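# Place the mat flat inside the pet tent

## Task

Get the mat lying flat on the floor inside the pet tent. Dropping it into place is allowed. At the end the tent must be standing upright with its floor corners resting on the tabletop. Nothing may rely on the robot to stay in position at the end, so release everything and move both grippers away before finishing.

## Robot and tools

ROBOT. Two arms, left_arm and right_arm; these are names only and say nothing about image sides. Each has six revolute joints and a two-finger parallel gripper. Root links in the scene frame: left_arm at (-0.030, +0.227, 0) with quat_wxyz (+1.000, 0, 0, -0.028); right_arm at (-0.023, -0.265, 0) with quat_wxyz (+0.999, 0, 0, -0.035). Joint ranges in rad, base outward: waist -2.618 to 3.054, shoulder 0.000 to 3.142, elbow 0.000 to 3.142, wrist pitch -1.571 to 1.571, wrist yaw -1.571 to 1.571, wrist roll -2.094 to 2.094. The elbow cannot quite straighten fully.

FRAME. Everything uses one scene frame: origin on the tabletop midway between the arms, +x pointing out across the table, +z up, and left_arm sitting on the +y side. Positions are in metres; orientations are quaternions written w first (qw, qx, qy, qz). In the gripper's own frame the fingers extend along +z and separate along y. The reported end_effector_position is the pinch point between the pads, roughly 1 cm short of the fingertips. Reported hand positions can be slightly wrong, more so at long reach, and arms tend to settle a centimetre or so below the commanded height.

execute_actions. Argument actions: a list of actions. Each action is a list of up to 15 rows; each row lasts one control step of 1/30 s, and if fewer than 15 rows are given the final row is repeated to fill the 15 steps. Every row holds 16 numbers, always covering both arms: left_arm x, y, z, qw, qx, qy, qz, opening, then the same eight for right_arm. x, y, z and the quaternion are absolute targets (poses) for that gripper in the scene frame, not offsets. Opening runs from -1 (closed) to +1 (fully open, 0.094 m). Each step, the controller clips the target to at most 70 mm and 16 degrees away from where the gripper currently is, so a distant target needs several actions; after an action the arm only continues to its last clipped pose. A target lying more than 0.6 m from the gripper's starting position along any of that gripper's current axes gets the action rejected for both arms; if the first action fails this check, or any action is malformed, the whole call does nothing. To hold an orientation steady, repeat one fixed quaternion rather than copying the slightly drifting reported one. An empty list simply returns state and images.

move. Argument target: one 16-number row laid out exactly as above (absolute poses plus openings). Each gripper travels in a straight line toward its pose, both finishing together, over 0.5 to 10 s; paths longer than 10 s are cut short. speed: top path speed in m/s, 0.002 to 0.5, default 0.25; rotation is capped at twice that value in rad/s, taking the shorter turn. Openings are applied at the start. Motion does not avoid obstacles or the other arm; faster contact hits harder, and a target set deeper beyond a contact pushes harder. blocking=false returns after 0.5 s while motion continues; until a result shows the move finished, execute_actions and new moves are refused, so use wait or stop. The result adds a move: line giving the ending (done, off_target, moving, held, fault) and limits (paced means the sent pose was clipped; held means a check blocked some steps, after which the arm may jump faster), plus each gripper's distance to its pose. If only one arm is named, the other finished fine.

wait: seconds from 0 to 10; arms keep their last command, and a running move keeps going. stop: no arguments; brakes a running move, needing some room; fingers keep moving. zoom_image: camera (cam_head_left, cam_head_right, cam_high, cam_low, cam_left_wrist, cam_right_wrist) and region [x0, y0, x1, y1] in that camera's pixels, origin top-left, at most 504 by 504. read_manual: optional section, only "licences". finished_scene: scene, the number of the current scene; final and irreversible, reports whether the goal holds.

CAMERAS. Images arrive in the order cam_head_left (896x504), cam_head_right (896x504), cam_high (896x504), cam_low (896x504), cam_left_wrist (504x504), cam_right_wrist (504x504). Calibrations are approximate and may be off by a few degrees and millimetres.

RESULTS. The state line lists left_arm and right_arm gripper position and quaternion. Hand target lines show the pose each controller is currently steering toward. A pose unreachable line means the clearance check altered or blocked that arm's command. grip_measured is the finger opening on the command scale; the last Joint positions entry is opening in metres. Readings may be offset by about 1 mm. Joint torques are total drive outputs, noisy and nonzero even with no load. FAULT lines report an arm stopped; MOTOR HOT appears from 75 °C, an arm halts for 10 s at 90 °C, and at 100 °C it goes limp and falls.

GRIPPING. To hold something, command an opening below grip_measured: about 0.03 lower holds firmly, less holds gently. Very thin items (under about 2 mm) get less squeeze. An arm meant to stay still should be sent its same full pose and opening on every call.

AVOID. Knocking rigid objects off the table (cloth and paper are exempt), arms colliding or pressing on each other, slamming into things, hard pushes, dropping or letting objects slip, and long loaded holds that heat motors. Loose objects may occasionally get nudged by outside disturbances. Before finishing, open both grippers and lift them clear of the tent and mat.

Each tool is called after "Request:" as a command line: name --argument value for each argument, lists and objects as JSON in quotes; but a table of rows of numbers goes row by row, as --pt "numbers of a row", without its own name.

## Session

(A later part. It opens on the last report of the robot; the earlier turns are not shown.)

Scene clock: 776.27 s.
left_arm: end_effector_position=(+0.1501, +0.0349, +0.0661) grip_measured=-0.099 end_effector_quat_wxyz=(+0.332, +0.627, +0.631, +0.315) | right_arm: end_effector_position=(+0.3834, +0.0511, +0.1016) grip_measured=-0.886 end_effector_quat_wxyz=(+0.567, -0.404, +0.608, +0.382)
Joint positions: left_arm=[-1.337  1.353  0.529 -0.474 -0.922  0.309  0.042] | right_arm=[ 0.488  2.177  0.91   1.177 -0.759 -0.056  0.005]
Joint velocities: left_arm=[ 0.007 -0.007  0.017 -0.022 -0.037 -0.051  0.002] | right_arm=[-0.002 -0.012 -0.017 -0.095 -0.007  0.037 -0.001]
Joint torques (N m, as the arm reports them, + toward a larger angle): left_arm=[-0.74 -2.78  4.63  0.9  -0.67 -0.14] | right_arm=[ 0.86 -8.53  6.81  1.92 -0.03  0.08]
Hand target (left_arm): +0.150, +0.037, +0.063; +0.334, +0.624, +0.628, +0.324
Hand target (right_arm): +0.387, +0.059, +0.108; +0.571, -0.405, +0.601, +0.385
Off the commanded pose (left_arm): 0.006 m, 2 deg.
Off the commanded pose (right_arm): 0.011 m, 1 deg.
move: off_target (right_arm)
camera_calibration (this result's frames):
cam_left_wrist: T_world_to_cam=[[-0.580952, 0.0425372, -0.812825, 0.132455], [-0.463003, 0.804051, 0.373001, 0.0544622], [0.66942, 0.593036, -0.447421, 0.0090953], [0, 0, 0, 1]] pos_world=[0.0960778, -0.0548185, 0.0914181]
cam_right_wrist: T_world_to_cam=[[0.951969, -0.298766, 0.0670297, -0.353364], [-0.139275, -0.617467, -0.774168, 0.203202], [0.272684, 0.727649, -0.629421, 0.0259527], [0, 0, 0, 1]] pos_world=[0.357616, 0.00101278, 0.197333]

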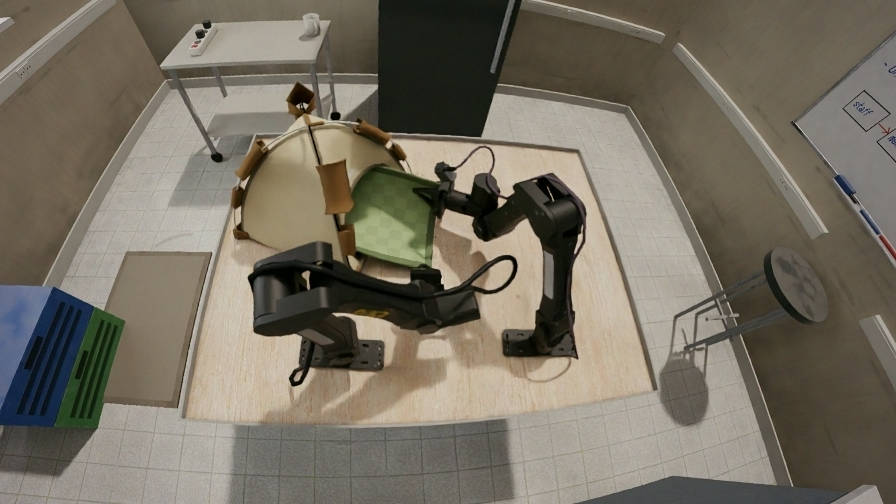

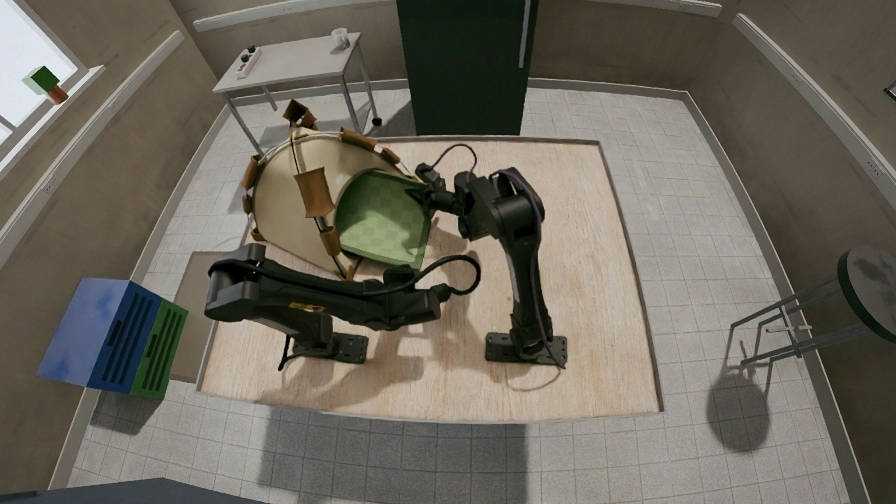

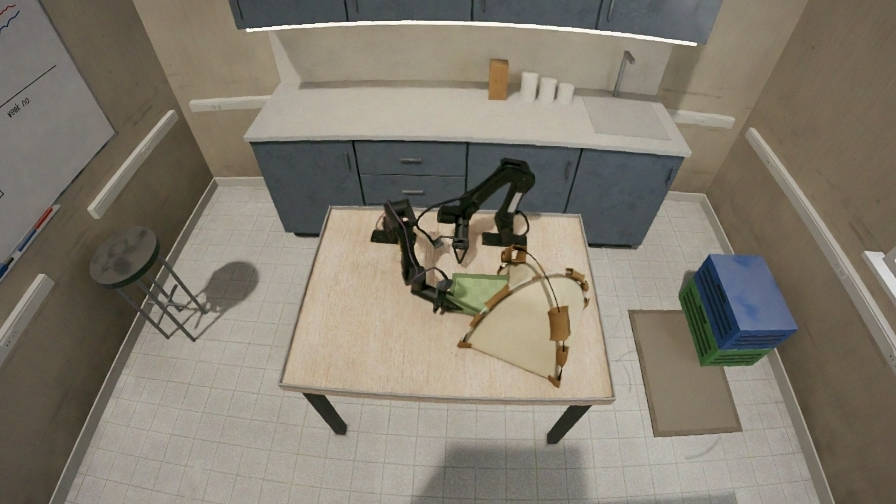

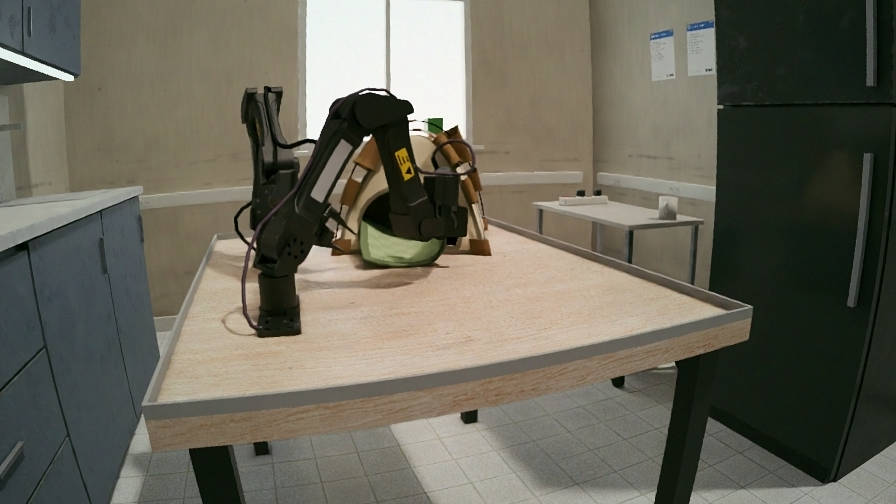

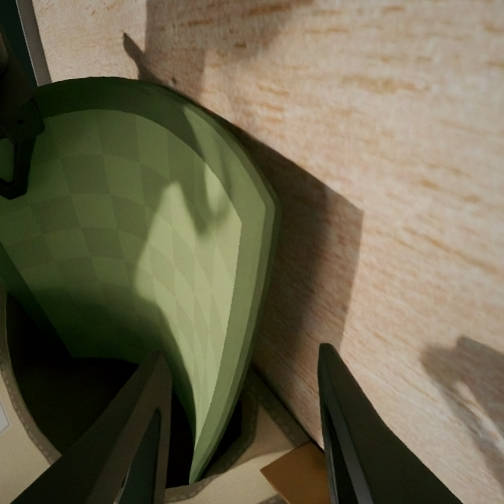

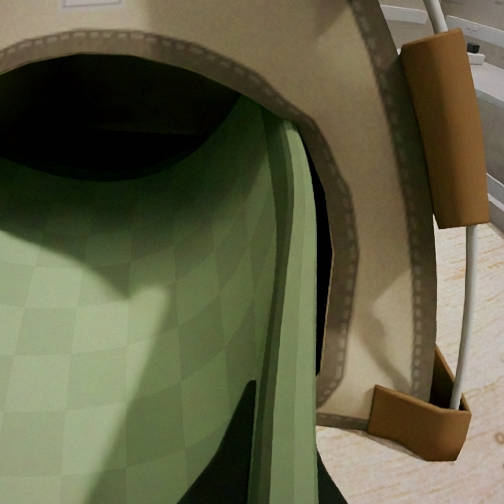

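Request:
execute_actions --actions '[[[0.153,0.036,0.058,0.3265,0.6272,0.6272,0.3265,-0.1,0.388,0.059,0.108,0.5707,-0.4056,0.6014,0.3849,-0.92],[0.156,0.036,0.056,0.3265,0.6272,0.6272,0.3265,-0.1,0.388,0.059,0.108,0.5707,-0.4056,0.6014,0.3849,-0.92],[0.160,0.036,0.054,0.3265,0.6272,0.6272,0.3265,-0.1,0.388,0.059,0.108,0.5707,-0.4056,0.6014,0.3849,-0.92],[0.163,0.036,0.052,0.3265,0.6272,0.6272,0.3265,-0.1,0.388,0.059,0.108,0.5707,-0.4056,0.6014,0.3849,-0.92],[0.167,0.036,0.050,0.3265,0.6272,0.6272,0.3265,-0.1,0.388,0.059,0.108,0.5707,-0.4056,0.6014,0.3849,-0.92],[0.170,0.036,0.048,0.3265,0.6272,0.6272,0.3265,-0.1,0.388,0.059,0.108,0.5707,-0.4056,0.6014,0.3849,-0.92],[0.173,0.036,0.046,0.3265,0.6272,0.6272,0.3265,-0.1,0.388,0.059,0.108,0.5707,-0.4056,0.6014,0.3849,-0.92],[0.177,0.036,0.044,0.3265,0.6272,0.6272,0.3265,-0.1,0.388,0.059,0.108,0.5707,-0.4056,0.6014,0.3849,-0.92],[0.180,0.036,0.042,0.3265,0.6272,0.6272,0.3265,-0.1,0.388,0.059,0.108,0.5707,-0.4056,0.6014,0.3849,-0.92],[0.183,0.036,0.040,0.3265,0.6272,0.6272,0.3265,-0.1,0.388,0.059,0.108,0.5707,-0.4056,0.6014,0.3849,-0.92],[0.187,0.036,0.038,0.3265,0.6272,0.6272,0.3265,-0.1,0.388,0.059,0.108,0.5707,-0.4056,0.6014,0.3849,-0.92],[0.190,0.036,0.036,0.3265,0.6272,0.6272,0.3265,-0.1,0.388,0.059,0.108,0.5707,-0.4056,0.6014,0.3849,-0.92],[0.193,0.036,0.034,0.3265,0.6272,0.6272,0.3265,-0.1,0.388,0.059,0.108,0.5707,-0.4056,0.6014,0.3849,-0.92],[0.196,0.036,0.032,0.3265,0.6272,0.6272,0.3265,-0.1,0.388,0.059,0.108,0.5707,-0.4056,0.6014,0.3849,-0.92],[0.198,0.036,0.031,0.3265,0.6272,0.6272,0.3265,-0.1,0.388,0.059,0.108,0.5707,-0.4056,0.6014,0.3849,-0.92]]]'

Scene clock: 790.90 s.
left_arm: end_effector_position=(+0.1889, +0.0432, +0.0424) grip_measured=-0.099 end_effector_quat_wxyz=(+0.314, +0.616, +0.640, +0.337) | right_arm: end_effector_position=(+0.3834, +0.0511, +0.1016) grip_measured=-0.886 end_effector_quat_wxyz=(+0.567, -0.404, +0.608, +0.382)
Joint positions: left_arm=[-1.155  1.469  0.482 -0.181 -0.893  0.516  0.042] | right_arm=[ 0.488  2.177  0.91   1.177 -0.759 -0.056  0.005]
Joint velocities: left_arm=[ 0.364  0.286 -0.095  0.725  0.198  0.549 -0.   ] | right_arm=[ 0.002 -0.007  0.012 -0.007  0.051 -0.007 -0.   ]
Joint torques (N m, as the arm reports them, + toward a larger angle): left_arm=[ 0.39 -3.87  3.45  1.05 -0.38  0.02] | right_arm=[ 0.89 -8.53  6.79  1.92 -0.03  0.09]
Hand target (left_arm): +0.195, +0.039, +0.034; +0.319, +0.624, +0.632, +0.331
Hand target (right_arm): +0.387, +0.059, +0.108; +0.571, -0.406, +0.601, +0.385
Off the commanded pose (left_arm): 0.016 m, 3 deg.
Off the commanded pose (right_arm): 0.011 m, 1 deg.
camera_calibration (this result's frames):
cam_left_wrist: T_world_to_cam=[[-0.578488, 0.0432512, -0.814543, 0.13491], [-0.50561, 0.7646, 0.399683, 0.0832189], [0.640086, 0.643053, -0.420443, -0.0301157], [0, 0, 0, 1]] pos_world=[0.139397, -0.0500982, 0.0639672]
cam_right_wrist: T_world_to_cam=[[0.951953, -0.298732, 0.067408, -0.353398], [-0.138988, -0.617583, -0.774127, 0.203093], [0.272887, 0.727564, -0.629431, 0.0258801], [0, 0, 0, 1]] pos_world=[0.357583, 0.00102607, 0.197332]

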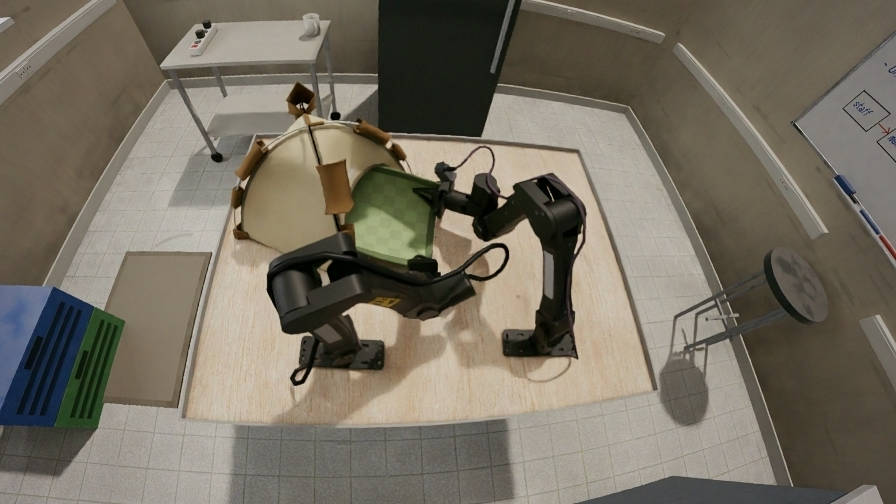

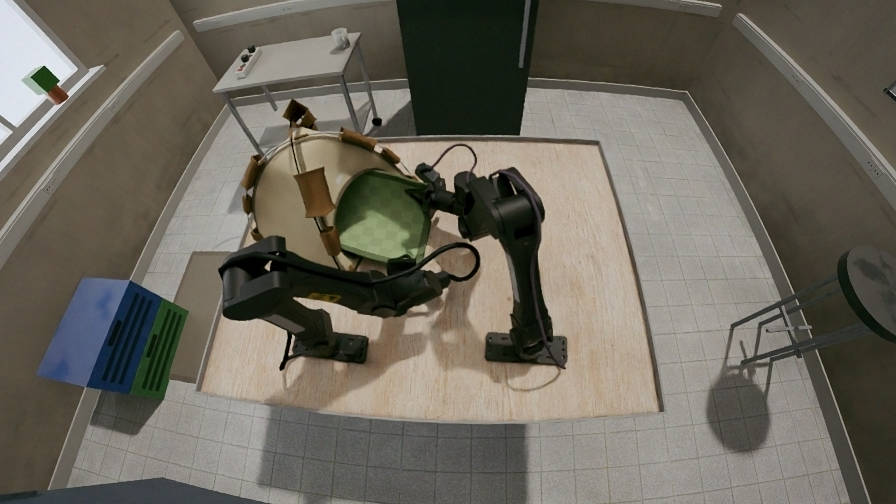

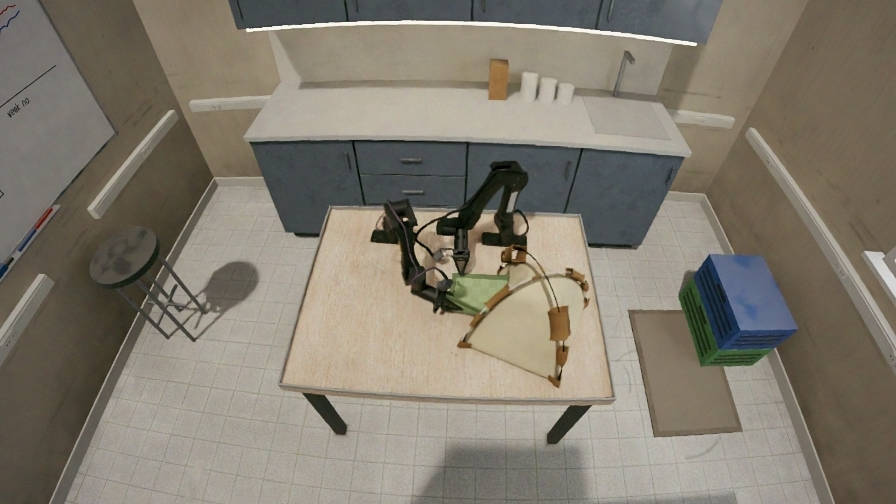

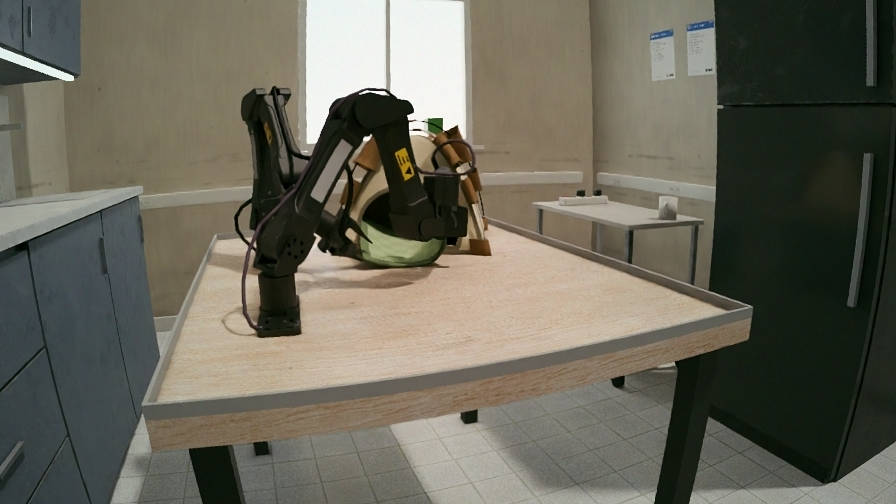

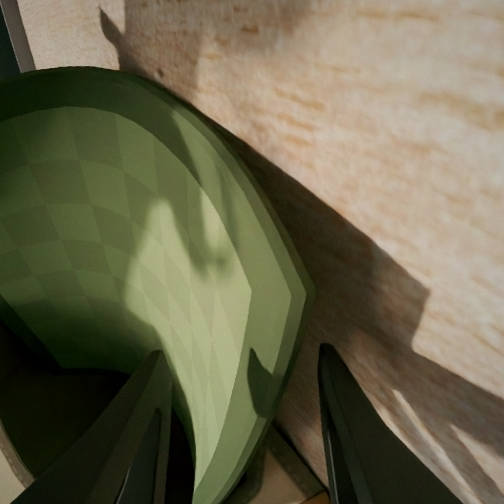

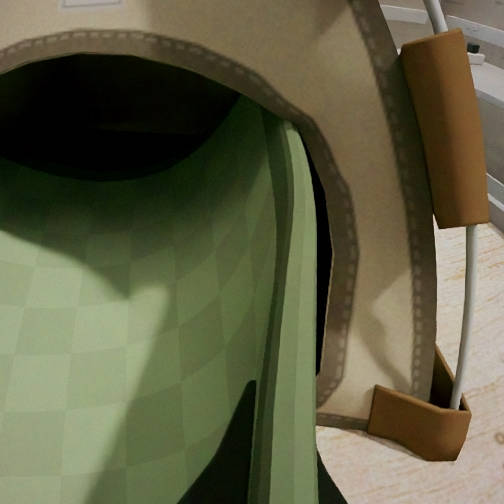

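Request:
execute_actions --actions '[[[0.199,0.036,0.029,0.3265,0.6272,0.6272,0.3265,-0.1,0.388,0.059,0.108,0.5707,-0.4056,0.6014,0.3849,-0.92],[0.201,0.036,0.028,0.3265,0.6272,0.6272,0.3265,-0.1,0.388,0.059,0.108,0.5707,-0.4056,0.6014,0.3849,-0.92],[0.204,0.036,0.027,0.3265,0.6272,0.6272,0.3265,-0.1,0.388,0.059,0.108,0.5707,-0.4056,0.6014,0.3849,-0.92],[0.207,0.036,0.026,0.3265,0.6272,0.6272,0.3265,-0.1,0.388,0.059,0.108,0.5707,-0.4056,0.6014,0.3849,-0.92],[0.210,0.036,0.026,0.3265,0.6272,0.6272,0.3265,-0.1,0.388,0.059,0.108,0.5707,-0.4056,0.6014,0.3849,-0.92],[0.213,0.036,0.026,0.3265,0.6272,0.6272,0.3265,-0.1,0.388,0.059,0.108,0.5707,-0.4056,0.6014,0.3849,-0.92],[0.216,0.036,0.026,0.3265,0.6272,0.6272,0.3265,-0.1,0.388,0.059,0.108,0.5707,-0.4056,0.6014,0.3849,-0.92],[0.219,0.036,0.026,0.3265,0.6272,0.6272,0.3265,-0.1,0.388,0.059,0.108,0.5707,-0.4056,0.6014,0.3849,-0.92],[0.222,0.036,0.026,0.3265,0.6272,0.6272,0.3265,-0.1,0.388,0.059,0.108,0.5707,-0.4056,0.6014,0.3849,-0.92],[0.225,0.036,0.026,0.3265,0.6272,0.6272,0.3265,-0.1,0.388,0.059,0.108,0.5707,-0.4056,0.6014,0.3849,-0.92],[0.228,0.036,0.026,0.3265,0.6272,0.6272,0.3265,-0.1,0.388,0.059,0.108,0.5707,-0.4056,0.6014,0.3849,-0.92],[0.231,0.036,0.026,0.3265,0.6272,0.6272,0.3265,-0.1,0.388,0.059,0.108,0.5707,-0.4056,0.6014,0.3849,-0.92],[0.234,0.036,0.026,0.3265,0.6272,0.6272,0.3265,-0.1,0.388,0.059,0.108,0.5707,-0.4056,0.6014,0.3849,-0.92],[0.236,0.036,0.026,0.3265,0.6272,0.6272,0.3265,-0.1,0.388,0.059,0.108,0.5707,-0.4056,0.6014,0.3849,-0.92],[0.238,0.036,0.026,0.3265,0.6272,0.6272,0.3265,-0.1,0.388,0.059,0.108,0.5707,-0.4056,0.6014,0.3849,-0.92]],[[0.238,0.036,0.026,0.3265,0.6272,0.6272,0.3265,-0.1,0.388,0.059,0.108,0.5707,-0.4056,0.6014,0.3849,-0.92],[0.238,0.036,0.026,0.3265,0.6272,0.6272,0.3265,-0.1,0.388,0.059,0.108,0.5707,-0.4056,0.6014,0.3849,-0.92],[0.238,0.036,0.026,0.3265,0.6272,0.6272,0.3265,-0.2,0.388,0.059,0.108,0.5707,-0.4056,0.6014,0.3849,-0.92],[0.238,0.036,0.026,0.3265,0.6272,0.6272,0.3265,-0.3,0.388,0.059,0.108,0.5707,-0.4056,0.6014,0.3849,-0.92],[0.238,0.036,0.026,0.3265,0.6272,0.6272,0.3265,-0.4,0.388,0.059,0.108,0.5707,-0.4056,0.6014,0.3849,-0.92],[0.238,0.036,0.026,0.3265,0.6272,0.6272,0.3265,-0.5,0.388,0.059,0.108,0.5707,-0.4056,0.6014,0.3849,-0.92],[0.238,0.036,0.026,0.3265,0.6272,0.6272,0.3265,-0.6,0.388,0.059,0.108,0.5707,-0.4056,0.6014,0.3849,-0.92],[0.238,0.036,0.026,0.3265,0.6272,0.6272,0.3265,-0.68,0.388,0.059,0.108,0.5707,-0.4056,0.6014,0.3849,-0.92],[0.238,0.036,0.026,0.3265,0.6272,0.6272,0.3265,-0.75,0.388,0.059,0.108,0.5707,-0.4056,0.6014,0.3849,-0.92],[0.238,0.036,0.026,0.3265,0.6272,0.6272,0.3265,-0.81,0.388,0.059,0.108,0.5707,-0.4056,0.6014,0.3849,-0.92],[0.238,0.036,0.026,0.3265,0.6272,0.6272,0.3265,-0.86,0.388,0.059,0.108,0.5707,-0.4056,0.6014,0.3849,-0.92],[0.238,0.036,0.026,0.3265,0.6272,0.6272,0.3265,-0.90,0.388,0.059,0.108,0.5707,-0.4056,0.6014,0.3849,-0.92],[0.238,0.036,0.026,0.3265,0.6272,0.6272,0.3265,-0.92,0.388,0.059,0.108,0.5707,-0.4056,0.6014,0.3849,-0.92]]]'

Scene clock: 810.03 s.
left_arm: end_effector_position=(+0.2367, +0.0352, +0.0315) grip_measured=-0.888 end_effector_quat_wxyz=(+0.331, +0.625, +0.626, +0.328) | right_arm: end_effector_position=(+0.3834, +0.0511, +0.1014) grip_measured=-0.886 end_effector_quat_wxyz=(+0.567, -0.404, +0.609, +0.382)
Joint positions: left_arm=[-0.962  1.581  0.459  0.207 -0.776  0.828  0.005] | right_arm=[ 0.488  2.177  0.91   1.176 -0.759 -0.056  0.005]
Joint velocities: left_arm=[ 0.002 -0.007 -0.002 -0.051 -0.022  0.037 -0.001] | right_arm=[ 0.002 -0.017  0.007 -0.095 -0.037 -0.022 -0.001]
Joint torques (N m, as the arm reports them, + toward a larger angle): left_arm=[ 0.88 -4.58  5.01  1.5  -0.23  0.03] | right_arm=[ 0.86 -8.53  6.78  1.93 -0.03  0.09]
Hand target (left_arm): +0.238, +0.036, +0.026; +0.326, +0.627, +0.628, +0.326
Hand target (right_arm): +0.387, +0.059, +0.108; +0.571, -0.405, +0.601, +0.385
Off the commanded pose (left_arm): 0.006 m, 1 deg.
Off the commanded pose (right_arm): 0.011 m, 1 deg.
camera_calibration (this result's frames):
cam_left_wrist: T_world_to_cam=[[-0.564732, 0.0551452, -0.82343, 0.150675], [-0.475659, 0.793617, 0.379369, 0.110397], [0.674408, 0.605914, -0.421951, -0.0669228], [0, 0, 0, 1]] pos_world=[0.182735, -0.0553723, 0.0539507]
cam_right_wrist: T_world_to_cam=[[0.952, -0.298712, 0.0668364, -0.353338], [-0.139527, -0.617823, -0.773839, 0.20316], [0.272448, 0.72737, -0.629846, 0.0260127], [0, 0, 0, 1]] pos_world=[0.357637, 0.00105001, 0.197213]

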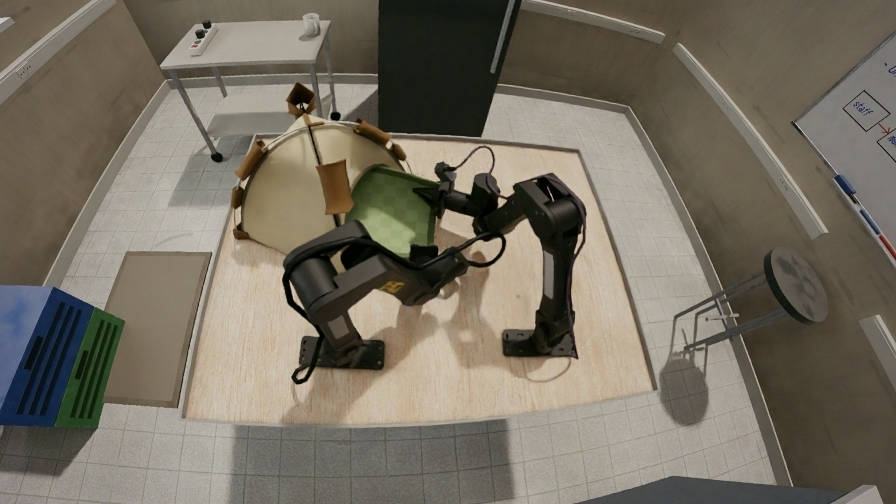

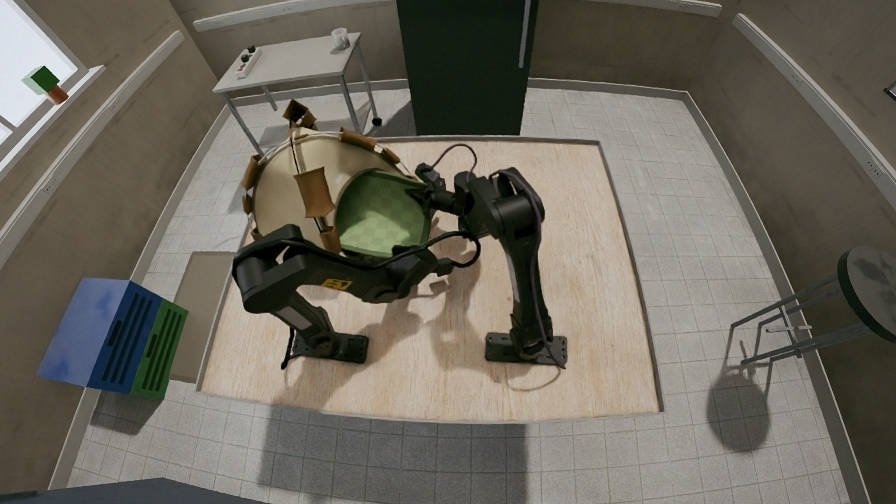

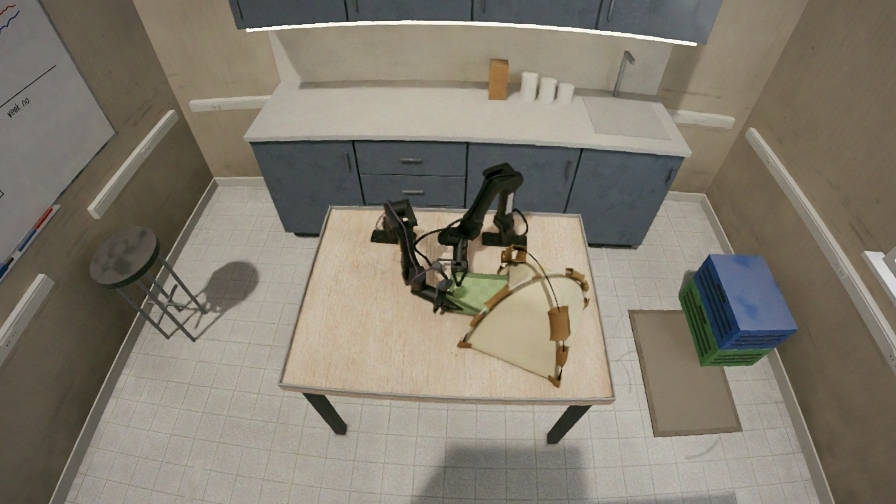

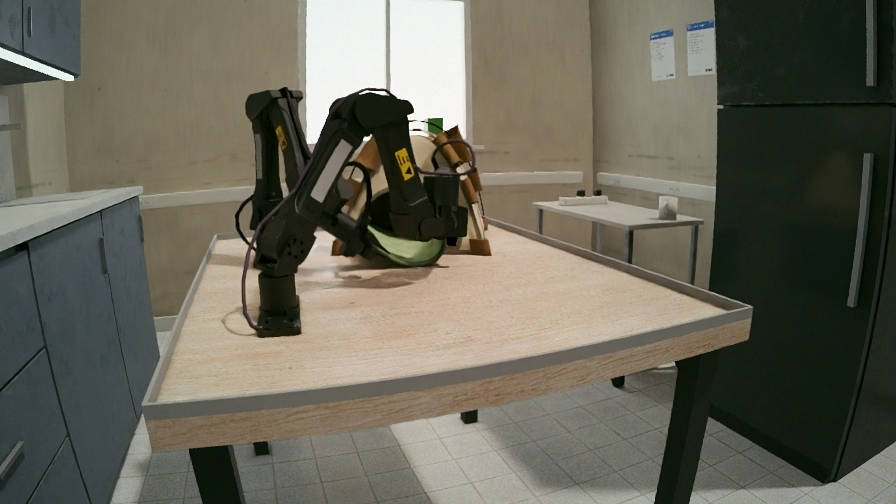

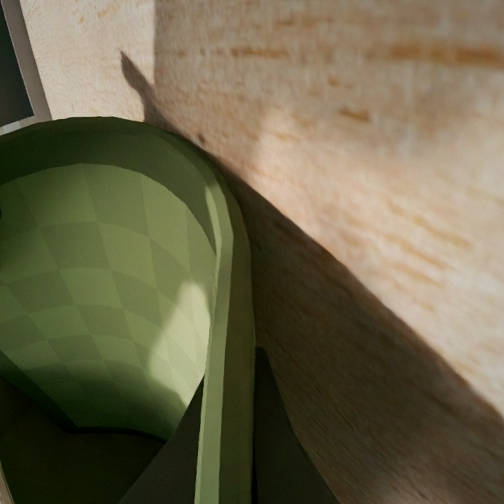

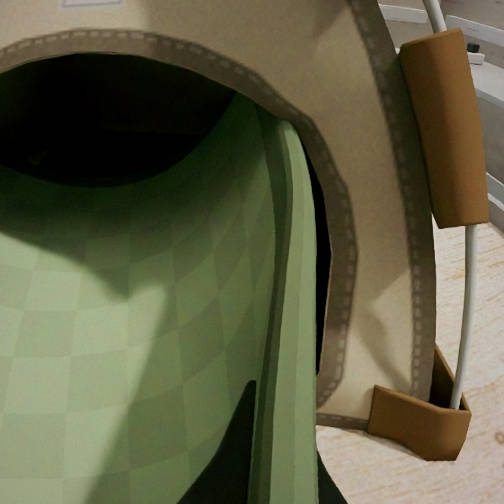

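Request:
move --target '[0.2475,0.1056,0.104,0.0487,0.8234,0.5538,0.1155,-0.92,0.381,0.062,0.108,0.5161,-0.4376,0.6488,0.3481,-0.92]' --speed 0.25

Scene clock: 824.37 s.
left_arm: end_effector_position=(+0.2429, +0.0931, +0.0995) grip_measured=-0.888 end_effector_quat_wxyz=(+0.065, +0.829, +0.545, +0.105) | right_arm: end_effector_position=(+0.3789, +0.0563, +0.0931) grip_measured=-0.886 end_effector_quat_wxyz=(+0.509, -0.430, +0.659, +0.350)
Joint positions: left_arm=[-0.481  1.505  1.101 -0.956 -0.131  1.455  0.005] | right_arm=[ 0.513  2.062  0.946  0.798 -0.712 -0.189  0.005]
Joint velocities: left_arm=[-0.007  0.002 -0.037 -0.037 -0.022 -0.037 -0.   ] | right_arm=[-0.012  0.017 -0.007  0.022 -0.007 -0.051 -0.   ]
Joint torques (N m, as the arm reports them, + toward a larger angle): left_arm=[ 1.37 -5.43  9.    0.37 -0.43  0.02] | right_arm=[  0.53 -10.77   6.69   1.63  -0.15  -0.11]
Hand target (left_arm): +0.247, +0.104, +0.102; +0.044, +0.825, +0.551, +0.117
Hand target (right_arm): +0.380, +0.062, +0.108; +0.516, -0.438, +0.648, +0.348
Off the commanded pose (left_arm): 0.014 m, 3 deg.
Off the commanded pose (right_arm): 0.016 m, 2 deg.
move: off_target (left_arm, right_arm)
camera_calibration (this result's frames):
cam_left_wrist: T_world_to_cam=[[-0.8663, 0.450237, -0.216357, 0.183061], [0.195884, 0.704629, 0.682003, -0.143373], [0.459514, 0.548439, -0.698614, 0.00754976], [0, 0, 0, 1]] pos_world=[0.183201, 0.0144633, 0.142662]
cam_right_wrist: T_world_to_cam=[[0.955946, -0.29144, 0.0350633, -0.345946], [-0.197943, -0.72821, -0.656148, 0.216692], [0.216761, 0.620301, -0.753818, 0.0569418], [0, 0, 0, 1]] pos_world=[0.361255, 0.0216539, 0.197236]

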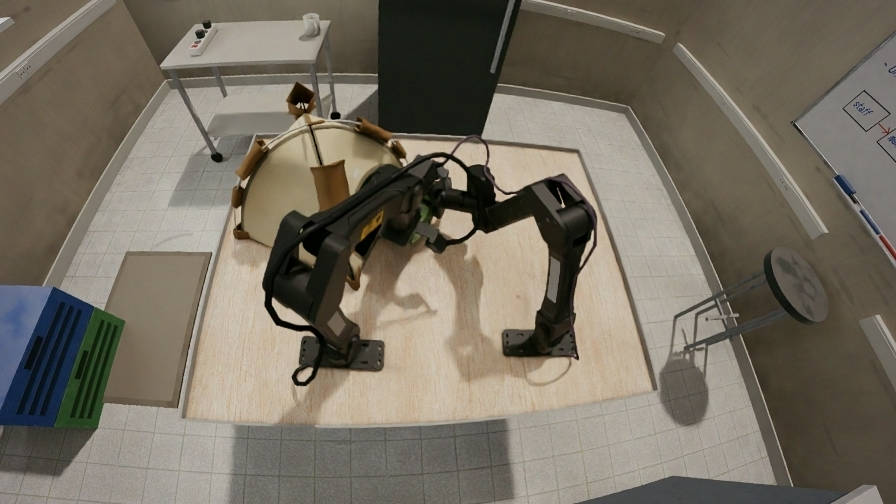

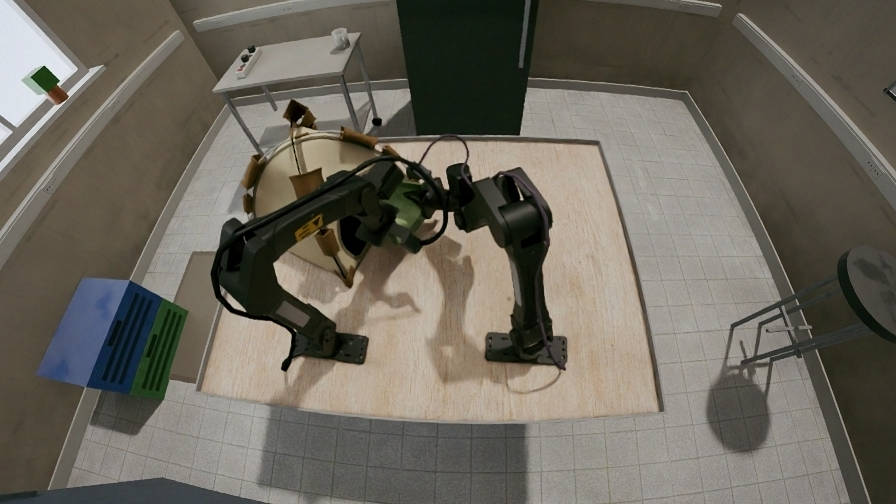

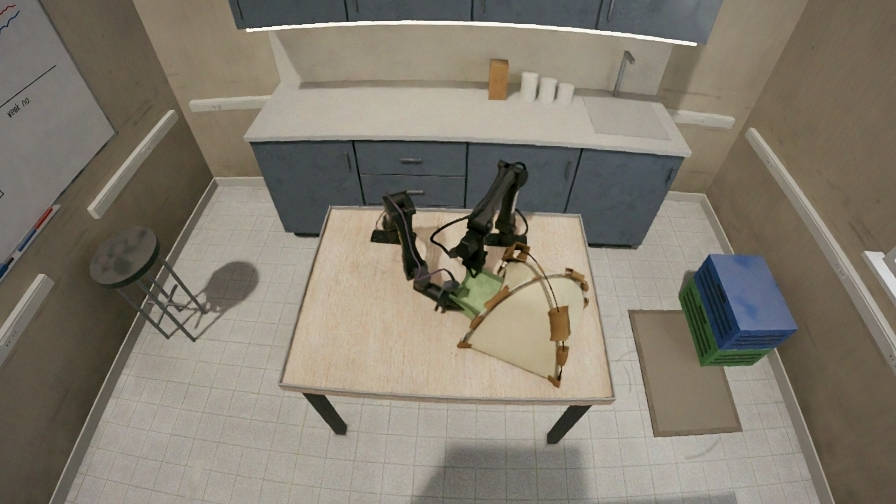

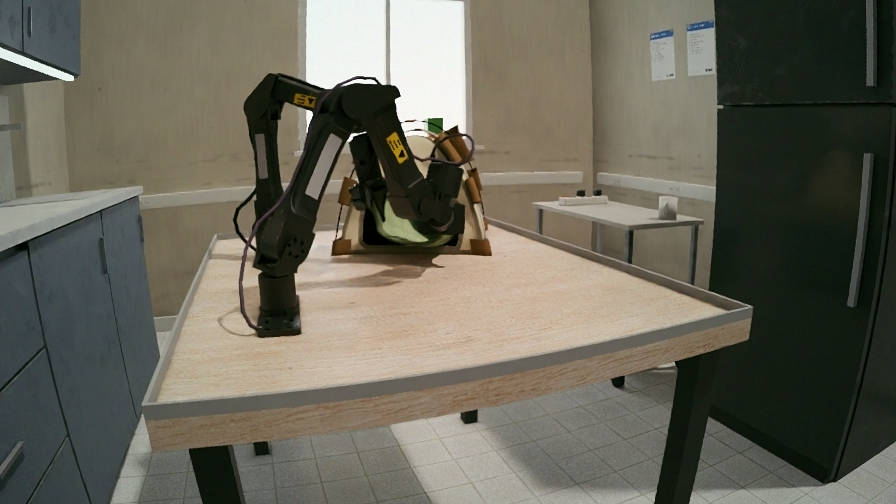

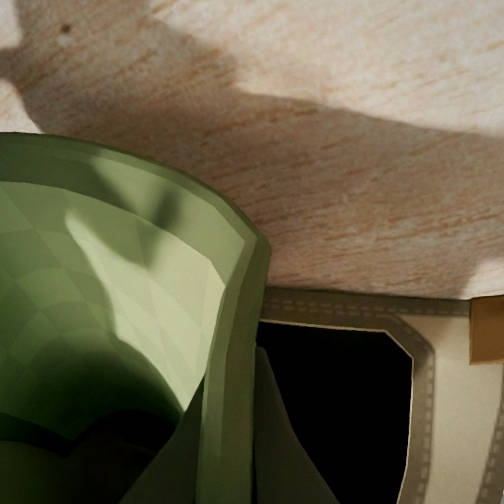

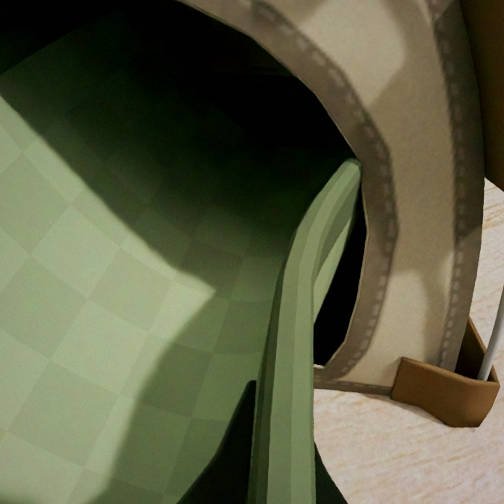

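Request:
execute_actions --actions '[]'

Scene clock: 840.57 s.
left_arm: end_effector_position=(+0.2428, +0.0931, +0.0995) grip_measured=-0.888 end_effector_quat_wxyz=(+0.065, +0.830, +0.545, +0.105) | right_arm: end_effector_position=(+0.3789, +0.0563, +0.0930) grip_measured=-0.886 end_effector_quat_wxyz=(+0.509, -0.430, +0.659, +0.350)
Joint positions: left_arm=[-0.481  1.505  1.101 -0.956 -0.131  1.456  0.005] | right_arm=[ 0.513  2.062  0.946  0.797 -0.712 -0.189  0.005]
Joint velocities: left_arm=[-0.007  0.012 -0.007 -0.007 -0.007  0.007  0.   ] | right_arm=[-0.012 -0.017 -0.017 -0.022 -0.007 -0.022  0.001]
Joint torques (N m, as the arm reports them, + toward a larger angle): left_arm=[ 1.4  -5.38  8.98  0.34 -0.43  0.03] | right_arm=[  0.61 -10.76   6.7    1.67  -0.16  -0.11]
Hand target (left_arm): +0.247, +0.104, +0.102; +0.044, +0.825, +0.551, +0.117
Hand target (right_arm): +0.380, +0.062, +0.108; +0.516, -0.438, +0.648, +0.348
Off the commanded pose (left_arm): 0.014 m, 3 deg.
Off the commanded pose (right_arm): 0.016 m, 2 deg.
camera_calibration (this result's frames):
cam_left_wrist: T_world_to_cam=[[-0.865873, 0.451301, -0.215852, 0.182714], [0.196893, 0.704086, 0.682273, -0.143599], [0.459889, 0.548261, -0.698507, 0.00746149], [0, 0, 0, 1]] pos_world=[0.183049, 0.0145562, 0.142625]
cam_right_wrist: T_world_to_cam=[[0.955958, -0.291434, 0.0347815, -0.345903], [-0.198169, -0.728317, -0.65596, 0.216705], [0.216501, 0.620178, -0.753994, 0.0570189], [0, 0, 0, 1]] pos_world=[0.361269, 0.0216604, 0.197173]

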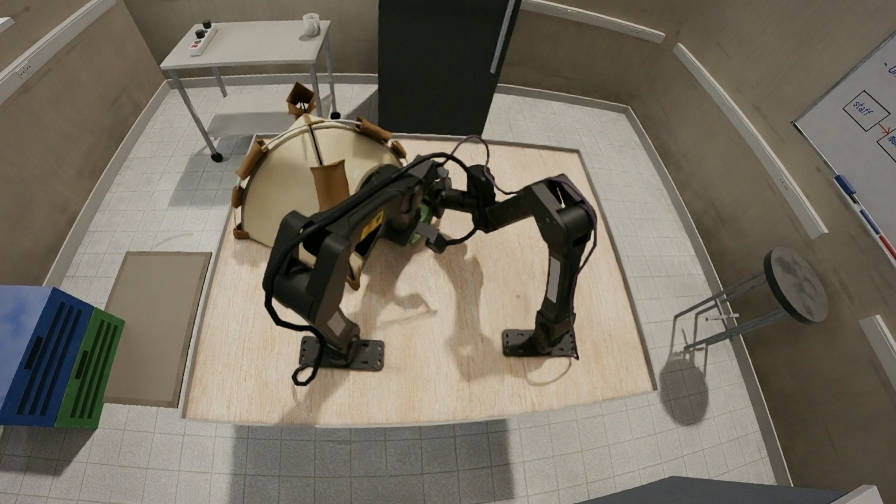

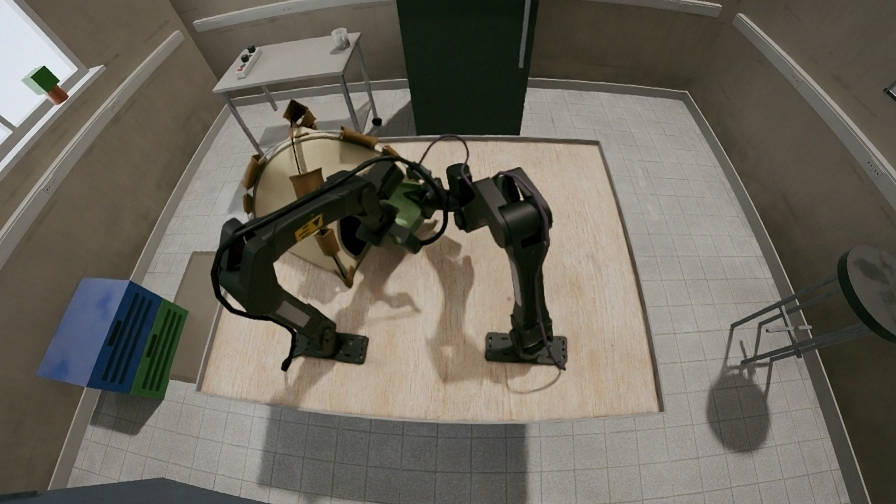

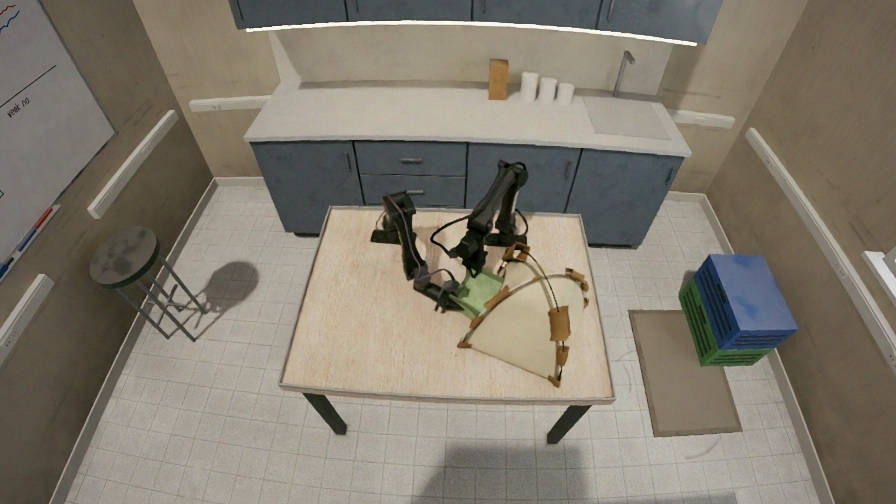

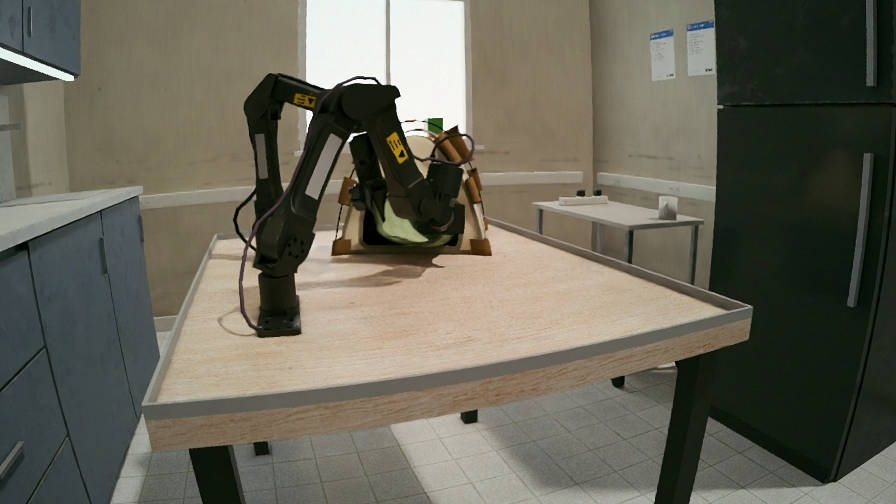

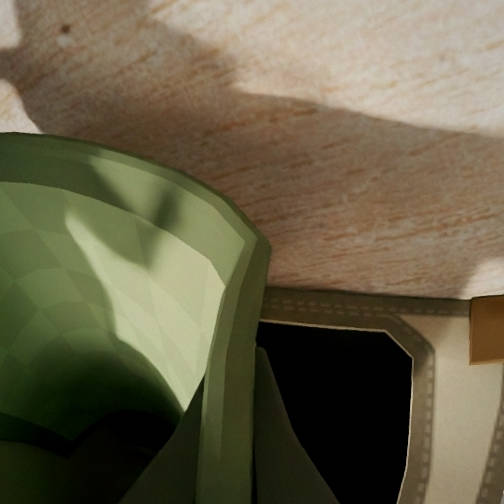

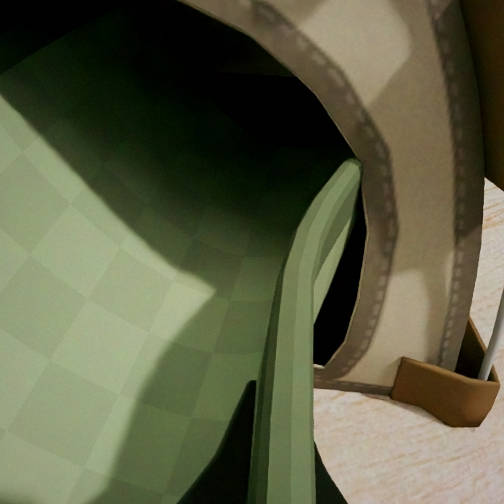

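Request:
zoom_image --camera "cam_low" --region '[310, 110, 520, 280]'

Request:
zoom_image --camera "cam_high" --region '[400, 210, 620, 400]'

Region (310, 110, 520, 280) of cam_low's 896x504 image, scaled by 2.400, with more detail than that image has; it fills the top 408 rows of this view, and the rest is white.

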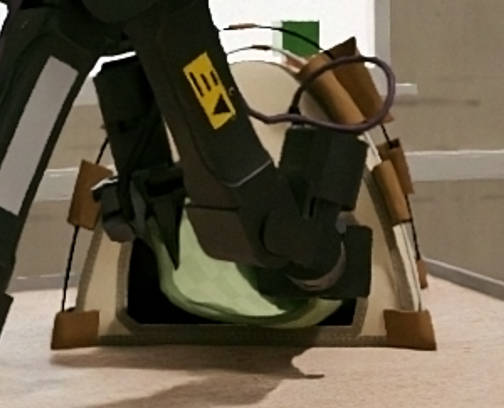

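Region (400, 210, 620, 400) of cam_high's 896x504 image, scaled by 2.291, with more detail than that image has; it fills the top 435 rows of this view, and the rest is white.

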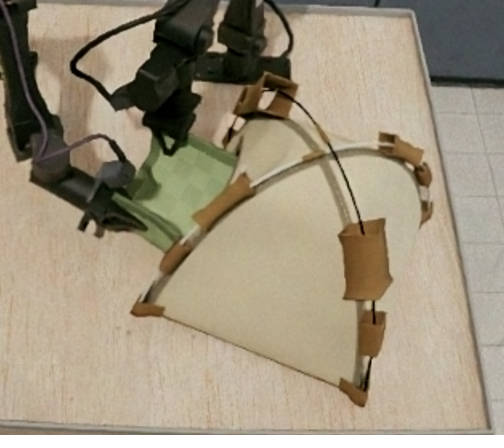

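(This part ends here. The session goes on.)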